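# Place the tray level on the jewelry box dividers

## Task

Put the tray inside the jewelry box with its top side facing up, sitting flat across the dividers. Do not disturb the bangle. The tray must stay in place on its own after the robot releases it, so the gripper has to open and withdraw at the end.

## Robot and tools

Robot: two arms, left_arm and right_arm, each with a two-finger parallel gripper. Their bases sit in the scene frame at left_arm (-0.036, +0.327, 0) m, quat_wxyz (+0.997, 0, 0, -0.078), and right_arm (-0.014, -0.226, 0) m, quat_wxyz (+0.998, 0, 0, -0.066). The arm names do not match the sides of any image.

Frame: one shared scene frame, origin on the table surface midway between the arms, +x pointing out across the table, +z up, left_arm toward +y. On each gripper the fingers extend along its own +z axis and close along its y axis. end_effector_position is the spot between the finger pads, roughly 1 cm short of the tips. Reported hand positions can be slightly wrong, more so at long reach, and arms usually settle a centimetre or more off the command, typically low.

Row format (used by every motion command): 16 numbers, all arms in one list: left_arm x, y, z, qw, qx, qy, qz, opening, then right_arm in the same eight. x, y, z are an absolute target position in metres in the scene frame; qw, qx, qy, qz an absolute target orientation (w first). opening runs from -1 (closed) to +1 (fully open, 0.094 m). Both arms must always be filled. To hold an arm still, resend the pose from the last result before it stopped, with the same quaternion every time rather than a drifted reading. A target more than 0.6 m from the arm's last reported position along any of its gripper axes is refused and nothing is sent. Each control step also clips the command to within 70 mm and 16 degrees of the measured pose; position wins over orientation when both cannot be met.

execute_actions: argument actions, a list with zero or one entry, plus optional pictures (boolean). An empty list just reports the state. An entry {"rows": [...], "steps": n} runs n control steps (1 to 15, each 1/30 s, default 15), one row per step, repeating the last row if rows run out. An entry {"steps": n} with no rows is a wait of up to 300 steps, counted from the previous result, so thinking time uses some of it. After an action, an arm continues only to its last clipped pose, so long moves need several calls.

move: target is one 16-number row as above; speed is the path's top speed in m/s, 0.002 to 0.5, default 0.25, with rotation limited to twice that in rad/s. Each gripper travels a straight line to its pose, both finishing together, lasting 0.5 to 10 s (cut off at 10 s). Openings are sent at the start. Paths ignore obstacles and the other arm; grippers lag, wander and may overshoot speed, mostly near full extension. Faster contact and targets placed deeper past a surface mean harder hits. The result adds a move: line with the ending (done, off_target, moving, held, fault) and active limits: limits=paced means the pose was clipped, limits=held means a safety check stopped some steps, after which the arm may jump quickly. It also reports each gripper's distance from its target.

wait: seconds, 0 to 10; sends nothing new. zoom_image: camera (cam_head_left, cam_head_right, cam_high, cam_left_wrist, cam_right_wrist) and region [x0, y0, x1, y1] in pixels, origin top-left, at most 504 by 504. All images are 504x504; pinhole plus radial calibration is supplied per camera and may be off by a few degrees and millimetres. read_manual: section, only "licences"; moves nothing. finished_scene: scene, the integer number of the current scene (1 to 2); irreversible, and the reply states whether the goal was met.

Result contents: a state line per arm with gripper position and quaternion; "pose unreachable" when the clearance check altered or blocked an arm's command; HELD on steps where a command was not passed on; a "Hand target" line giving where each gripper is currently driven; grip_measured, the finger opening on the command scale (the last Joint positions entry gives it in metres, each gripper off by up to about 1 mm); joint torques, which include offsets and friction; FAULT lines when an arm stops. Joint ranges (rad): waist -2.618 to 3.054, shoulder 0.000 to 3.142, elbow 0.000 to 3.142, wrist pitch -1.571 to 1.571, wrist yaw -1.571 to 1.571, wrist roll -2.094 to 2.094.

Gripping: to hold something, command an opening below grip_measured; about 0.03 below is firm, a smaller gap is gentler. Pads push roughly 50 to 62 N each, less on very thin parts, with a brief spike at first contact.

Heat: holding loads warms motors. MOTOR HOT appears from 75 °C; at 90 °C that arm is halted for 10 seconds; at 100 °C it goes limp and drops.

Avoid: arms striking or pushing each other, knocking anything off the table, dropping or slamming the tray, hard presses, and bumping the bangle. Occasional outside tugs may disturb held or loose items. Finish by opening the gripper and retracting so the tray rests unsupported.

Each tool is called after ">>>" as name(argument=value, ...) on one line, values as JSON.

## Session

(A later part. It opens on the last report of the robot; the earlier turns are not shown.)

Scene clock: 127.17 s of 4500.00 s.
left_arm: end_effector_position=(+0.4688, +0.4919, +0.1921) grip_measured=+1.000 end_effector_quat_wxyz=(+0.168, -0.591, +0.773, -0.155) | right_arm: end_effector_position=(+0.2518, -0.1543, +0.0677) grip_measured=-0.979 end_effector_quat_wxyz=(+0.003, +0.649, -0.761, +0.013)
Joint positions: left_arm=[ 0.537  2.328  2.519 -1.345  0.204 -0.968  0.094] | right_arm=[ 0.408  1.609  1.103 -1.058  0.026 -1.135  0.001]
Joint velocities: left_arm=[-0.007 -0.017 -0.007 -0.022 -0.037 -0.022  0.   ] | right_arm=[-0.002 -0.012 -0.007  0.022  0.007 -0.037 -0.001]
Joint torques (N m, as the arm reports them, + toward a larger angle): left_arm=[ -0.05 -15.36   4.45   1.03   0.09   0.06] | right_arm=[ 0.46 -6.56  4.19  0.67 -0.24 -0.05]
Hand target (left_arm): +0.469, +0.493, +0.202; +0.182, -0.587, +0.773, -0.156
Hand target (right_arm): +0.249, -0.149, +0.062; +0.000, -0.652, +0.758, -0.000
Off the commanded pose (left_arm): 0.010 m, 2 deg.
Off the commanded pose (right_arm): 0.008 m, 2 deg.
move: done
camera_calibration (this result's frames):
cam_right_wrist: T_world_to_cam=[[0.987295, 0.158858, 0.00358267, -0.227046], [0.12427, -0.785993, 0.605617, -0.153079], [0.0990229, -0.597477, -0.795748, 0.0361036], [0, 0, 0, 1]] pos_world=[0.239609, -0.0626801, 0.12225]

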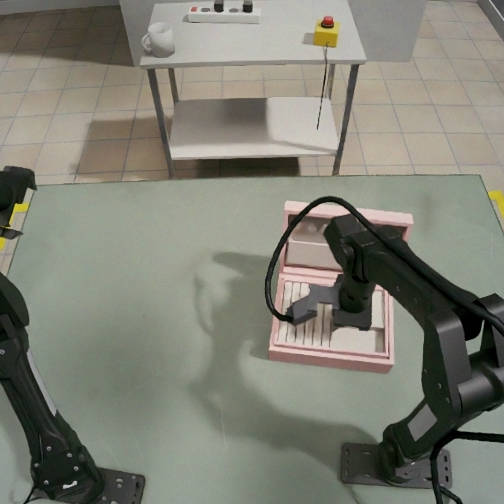

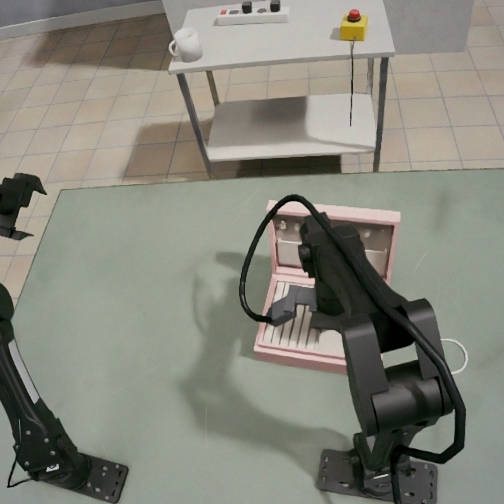

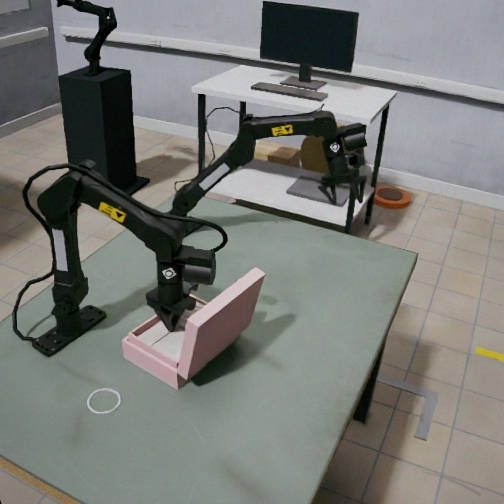

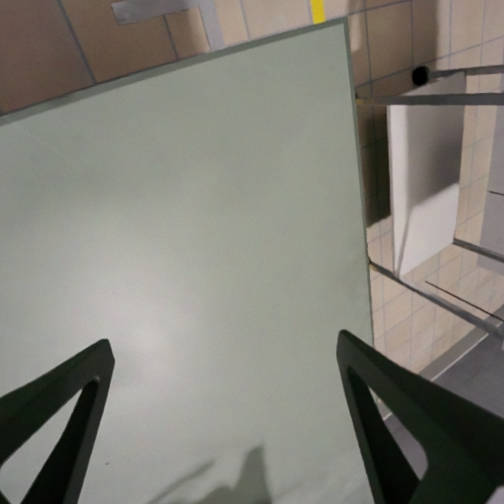

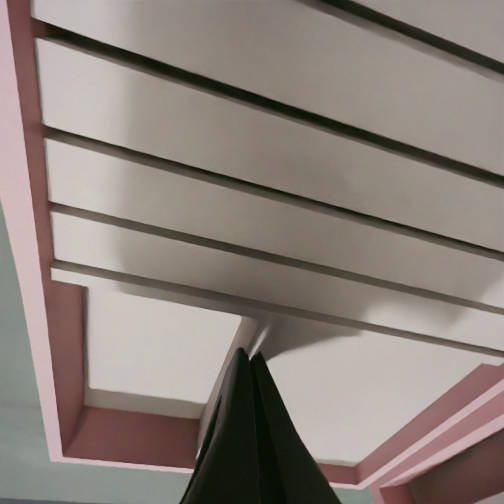

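>>> move(target=[0.469,0.493,0.202,0.182,-0.587,0.773,-0.156,1,0.249,-0.152,0.054,0,-0.652,0.758,0,-1], speed=0.015)

>>> move(target=[0.469,0.493,0.202,0.182,-0.587,0.773,-0.156,1,0.25,-0.154,0.06,0,-0.652,0.758,0,-0.5])

>>> move(target=[0.469,0.493,0.202,0.182,-0.587,0.773,-0.156,1,0.2,-0.2,0.17,0,-0.652,0.758,0,-0.5])

>>> zoom_image(camera="cam_high", region=[100, 260, 280, 400])

Scene clock: 135.27 s of 4500.00 s.
left_arm: end_effector_position=(+0.4688, +0.4919, +0.1921) grip_measured=+1.000 end_effector_quat_wxyz=(+0.168, -0.591, +0.773, -0.155) | right_arm: end_effector_position=(+0.2514, -0.1545, +0.0630) grip_measured=-0.979 end_effector_quat_wxyz=(+0.001, +0.651, -0.759, +0.014)
Joint positions: left_arm=[ 0.537  2.328  2.519 -1.345  0.204 -0.968  0.094] | right_arm=[ 0.408  1.609  1.083 -1.035  0.027 -1.142  0.001]
Joint velocities: left_arm=[-0.007 -0.032  0.002 -0.007 -0.066  0.022  0.   ] | right_arm=[ 0.002  0.012 -0.002 -0.022 -0.007 -0.007  0.   ]
Joint torques (N m, as the arm reports them, + toward a larger angle): left_arm=[ -0.04 -15.36   4.43   1.03   0.1    0.06] | right_arm=[-0.66 -5.99  3.69  0.79 -0.27 -0.05]
Hand target (left_arm): +0.469, +0.493, +0.202; +0.182, -0.587, +0.773, -0.156
Hand target (right_arm): +0.249, -0.152, +0.054; -0.000, -0.652, +0.758, -0.000
Off the commanded pose (left_arm): 0.010 m, 2 deg.
Off the commanded pose (right_arm): 0.010 m, 2 deg.
After step 90, 3.93 s passed at rest.
move: done
camera_calibration (this result's frames):
cam_right_wrist: T_world_to_cam=[[0.986099, 0.166, 0.00723209, -0.225478], [0.127777, -0.785423, 0.605627, -0.15111], [0.106215, -0.596284, -0.795716, 0.03066], [0, 0, 0, 1]] pos_world=[0.238395, -0.0629736, 0.117544]

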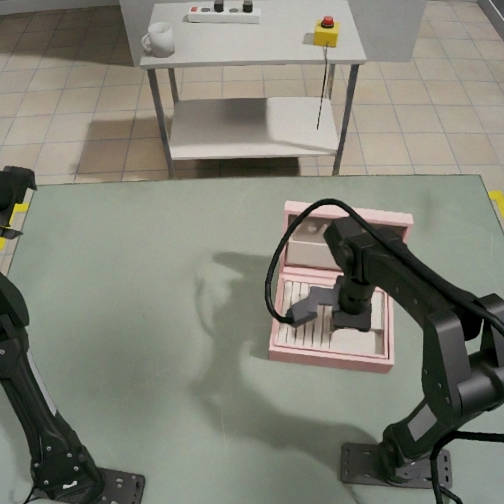

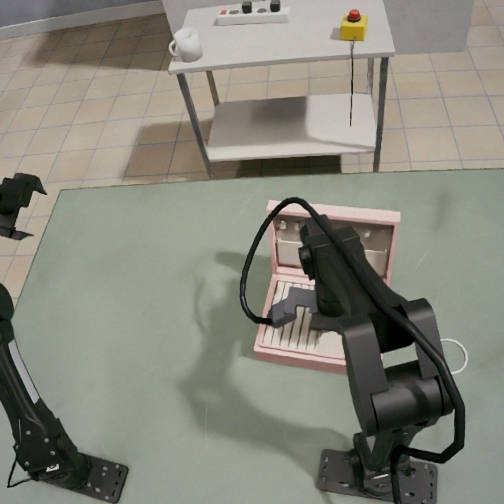

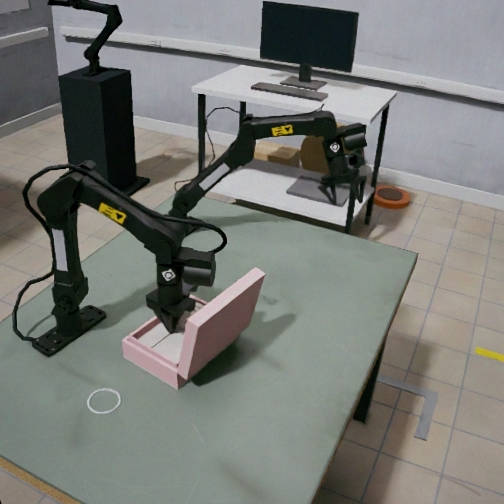

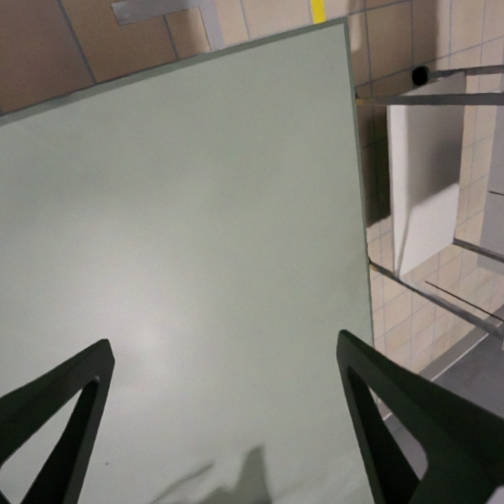

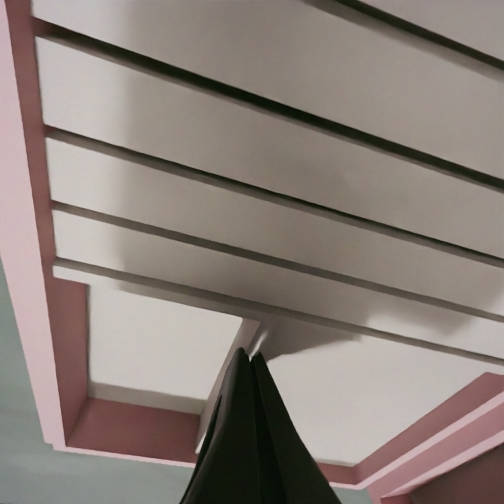

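Scene clock: 135.97 s of 4500.00 s.
left_arm: end_effector_position=(+0.4688, +0.4919, +0.1921) grip_measured=+1.000 end_effector_quat_wxyz=(+0.168, -0.591, +0.773, -0.155) | right_arm: end_effector_position=(+0.2511, -0.1546, +0.0630) grip_measured=-0.501 end_effector_quat_wxyz=(+0.000, +0.652, -0.758, +0.011)
Joint positions: left_arm=[ 0.537  2.328  2.519 -1.345  0.204 -0.968  0.094] | right_arm=[ 0.404  1.609  1.083 -1.036  0.02  -1.149  0.023]
Joint velocities: left_arm=[-0.002  0.002  0.017 -0.007  0.007  0.007  0.   ] | right_arm=[ 0.007 -0.007 -0.012 -0.051  0.022 -0.037  0.001]
Joint torques (N m, as the arm reports them, + toward a larger angle): left_arm=[ -0.04 -15.37   4.46   1.03   0.09   0.07] | right_arm=[-0.97 -6.35  5.06  0.54 -0.2  -0.05]
Hand target (left_arm): +0.469, +0.493, +0.202; +0.182, -0.587, +0.773, -0.156
Hand target (right_arm): +0.250, -0.154, +0.060; +0.000, -0.652, +0.758, -0.000
Off the commanded pose (left_arm): 0.010 m, 2 deg.
Off the commanded pose (right_arm): 0.003 m, 1 deg.
move: done
camera_calibration (this result's frames):
cam_right_wrist: T_world_to_cam=[[0.985725, 0.168282, 0.00521101, -0.22461], [0.131498, -0.788851, 0.600352, -0.152276], [0.105139, -0.591097, -0.799719, 0.0319222], [0, 0, 0, 1]] pos_world=[0.238072, -0.0634556, 0.118118]

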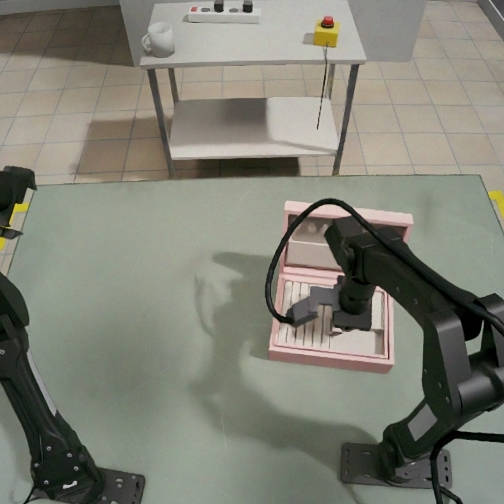

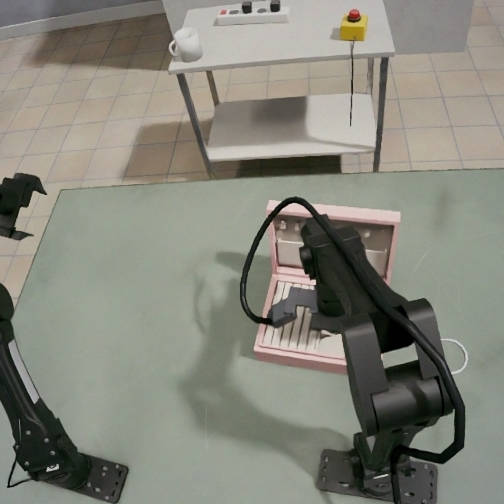

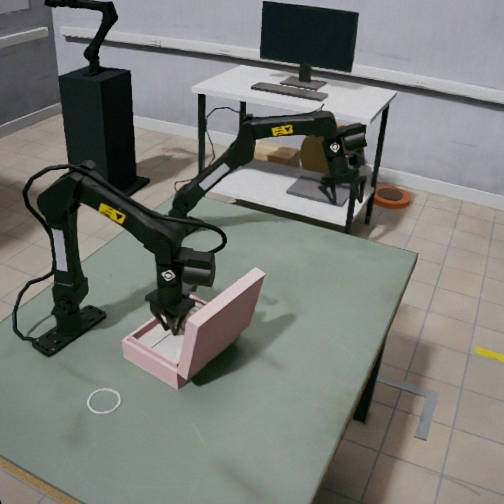

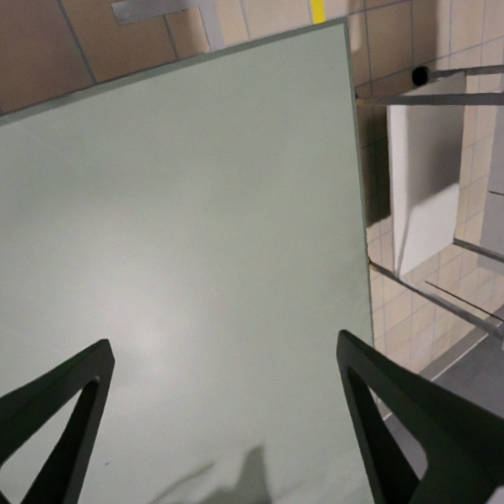

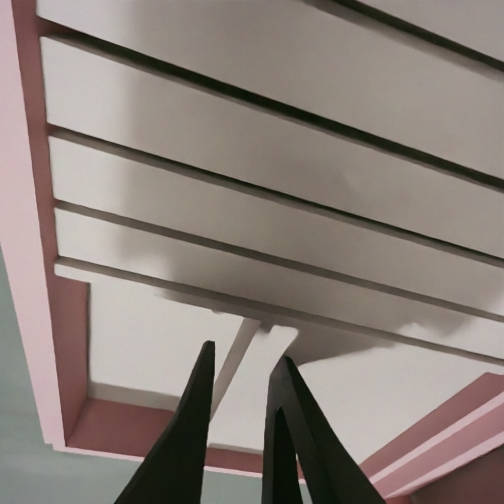

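Scene clock: 137.20 s of 4500.00 s.
left_arm: end_effector_position=(+0.4688, +0.4919, +0.1921) grip_measured=+1.000 end_effector_quat_wxyz=(+0.168, -0.591, +0.773, -0.155) | right_arm: end_effector_position=(+0.2004, -0.2020, +0.1604) grip_measured=-0.501 end_effector_quat_wxyz=(+0.014, +0.652, -0.758, +0.003)
Joint positions: left_arm=[ 0.537  2.328  2.519 -1.345  0.204 -0.968  0.094] | right_arm=[ 0.254  1.38   1.263 -1.473  0.02  -1.298  0.023]
Joint velocities: left_arm=[ 0.002  0.007 -0.017 -0.007 -0.037 -0.007  0.   ] | right_arm=[-0.007  0.012  0.002 -0.022  0.037  0.037 -0.001]
Joint torques (N m, as the arm reports them, + toward a larger angle): left_arm=[ -0.03 -15.36   4.46   1.03   0.09   0.06] | right_arm=[-0.7  -5.56  7.48  0.27 -0.19 -0.16]
Hand target (left_arm): +0.469, +0.493, +0.202; +0.182, -0.587, +0.773, -0.156
Hand target (right_arm): +0.201, -0.201, +0.170; -0.001, -0.652, +0.758, -0.000
Off the commanded pose (left_arm): 0.010 m, 2 deg.
Off the commanded pose (right_arm): 0.010 m, 2 deg.
move: done
camera_calibration (this result's frames):
cam_right_wrist: T_world_to_cam=[[0.985529, 0.167461, -0.0262728, -0.162232], [0.149508, -0.7857, 0.600269, -0.244447], [0.0798788, -0.59551, -0.799367, 0.0911913], [0, 0, 0, 1]] pos_world=[0.189147, -0.110589, 0.215367]

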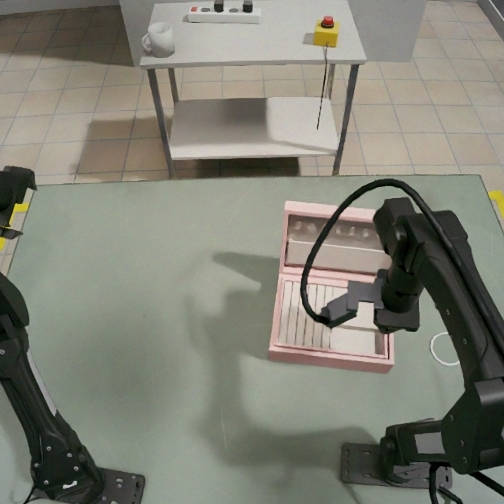

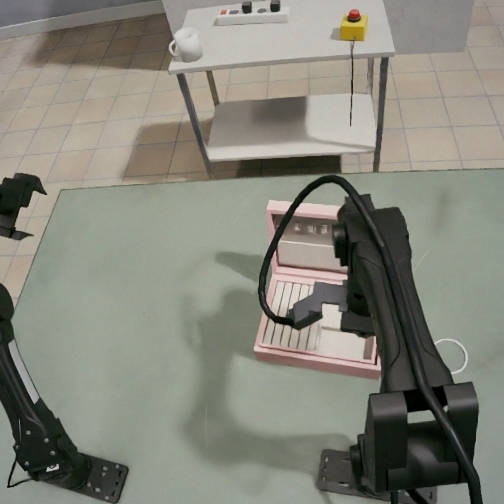

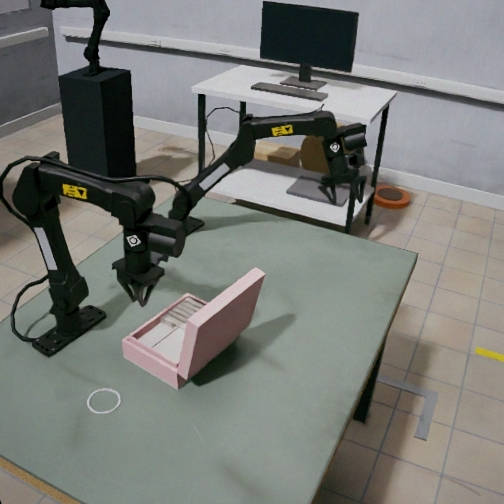

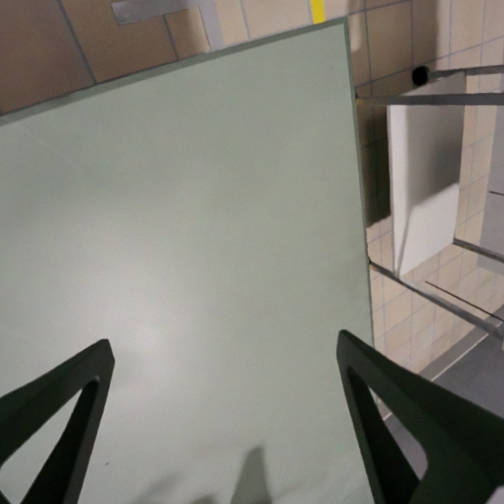

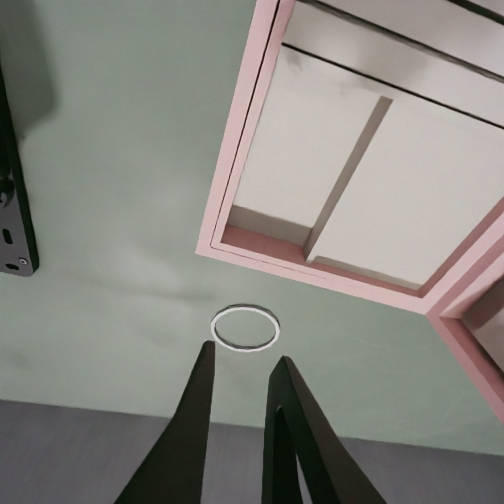

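Region (100, 260, 280, 400) of cam_high's 504x504 image, scaled by 2.800, with more detail than that image has.

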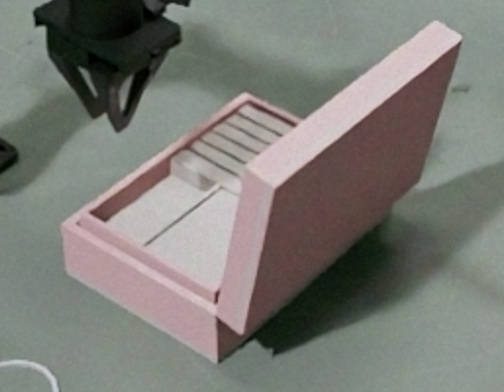

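Seated. Move clear.

>>> move(target=[0.469,0.493,0.202,0.182,-0.587,0.773,-0.156,1,0.15,-0.36,0.17,0,-0.4,0.916,0,-0.5])

>>> finished_scene(scene=1)

Scene clock: 143.67 s of 4500.00 s.
left_arm: end_effector_position=(+0.4688, +0.4919, +0.1921) grip_measured=+1.000 end_effector_quat_wxyz=(+0.168, -0.591, +0.773, -0.155) | right_arm: end_effector_position=(+0.1463, -0.3597, +0.1624) grip_measured=-0.501 end_effector_quat_wxyz=(-0.012, -0.398, +0.917, +0.000)
Joint positions: left_arm=[ 0.537  2.328  2.519 -1.345  0.204 -0.968  0.094] | right_arm=[-0.552  1.348  1.246 -1.48   0.021 -1.503  0.023]
Joint velocities: left_arm=[-0.007 -0.002  0.002 -0.007 -0.022 -0.037  0.   ] | right_arm=[ 0.007 -0.007 -0.012 -0.022 -0.051  0.037  0.001]
Joint torques (N m, as the arm reports them, + toward a larger angle): left_arm=[ -0.03 -15.36   4.45   1.03   0.09   0.06] | right_arm=[-0.68 -3.39  8.27  0.3  -0.13  0.  ]
Hand target (left_arm): +0.469, +0.493, +0.202; +0.182, -0.587, +0.773, -0.156
Hand target (right_arm): +0.150, -0.362, +0.170; -0.004, -0.400, +0.917, -0.001
Off the commanded pose (left_arm): 0.010 m, 2 deg.
Off the commanded pose (right_arm): 0.008 m, 1 deg.
After step 90, 1.87 s passed at rest.
move: done
camera_calibration (this result's frames):
cam_right_wrist: T_world_to_cam=[[0.907526, -0.419408, -0.0222259, -0.282739], [-0.323732, -0.732251, 0.599172, -0.272796], [-0.267573, -0.536568, -0.800312, 0.0754462], [0, 0, 0, 1]] pos_world=[0.188468, -0.277857, 0.217548]

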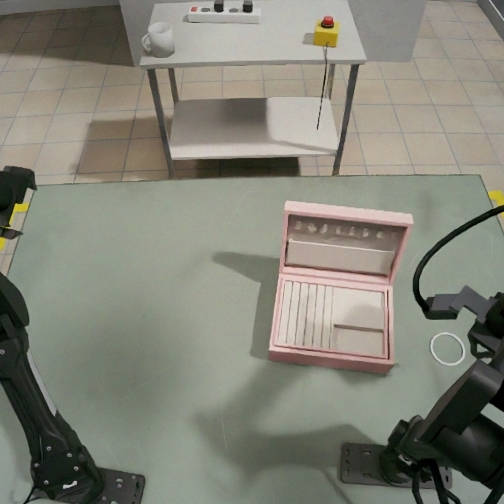

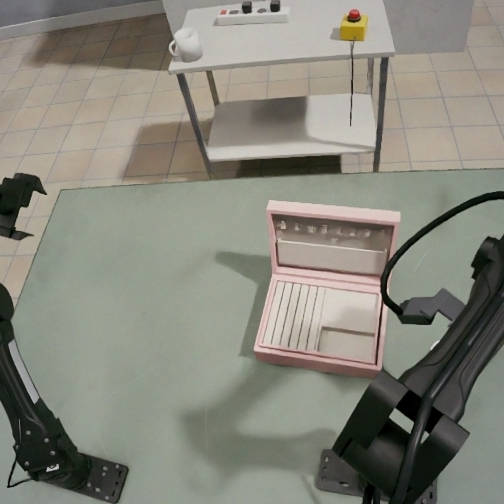

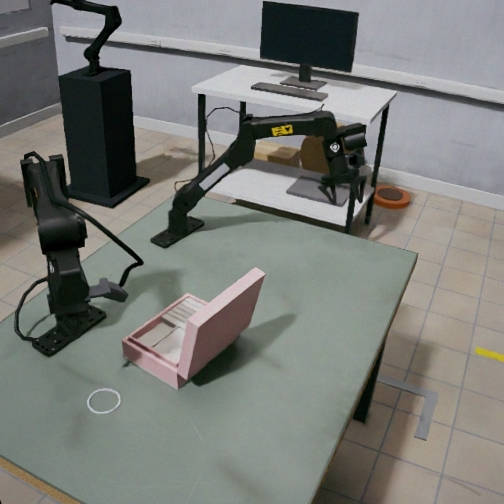

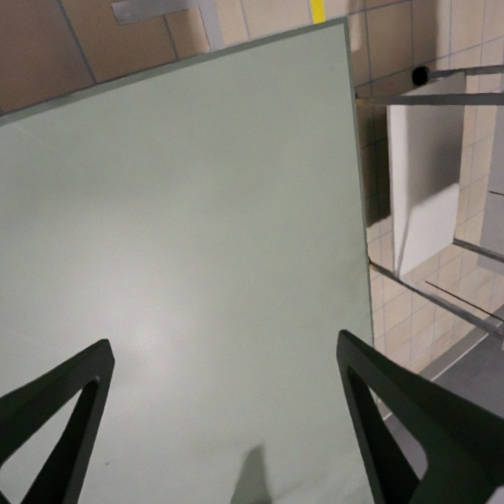

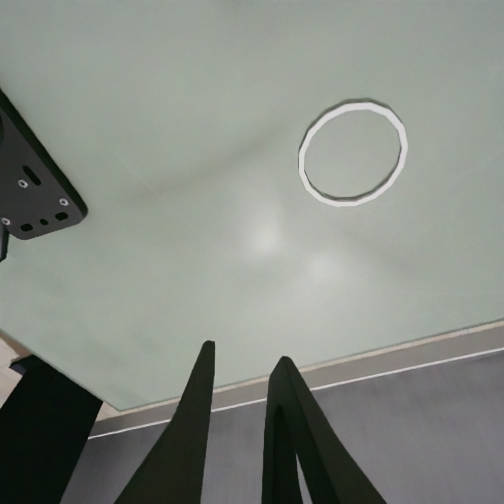

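The scene is finished: the task was done.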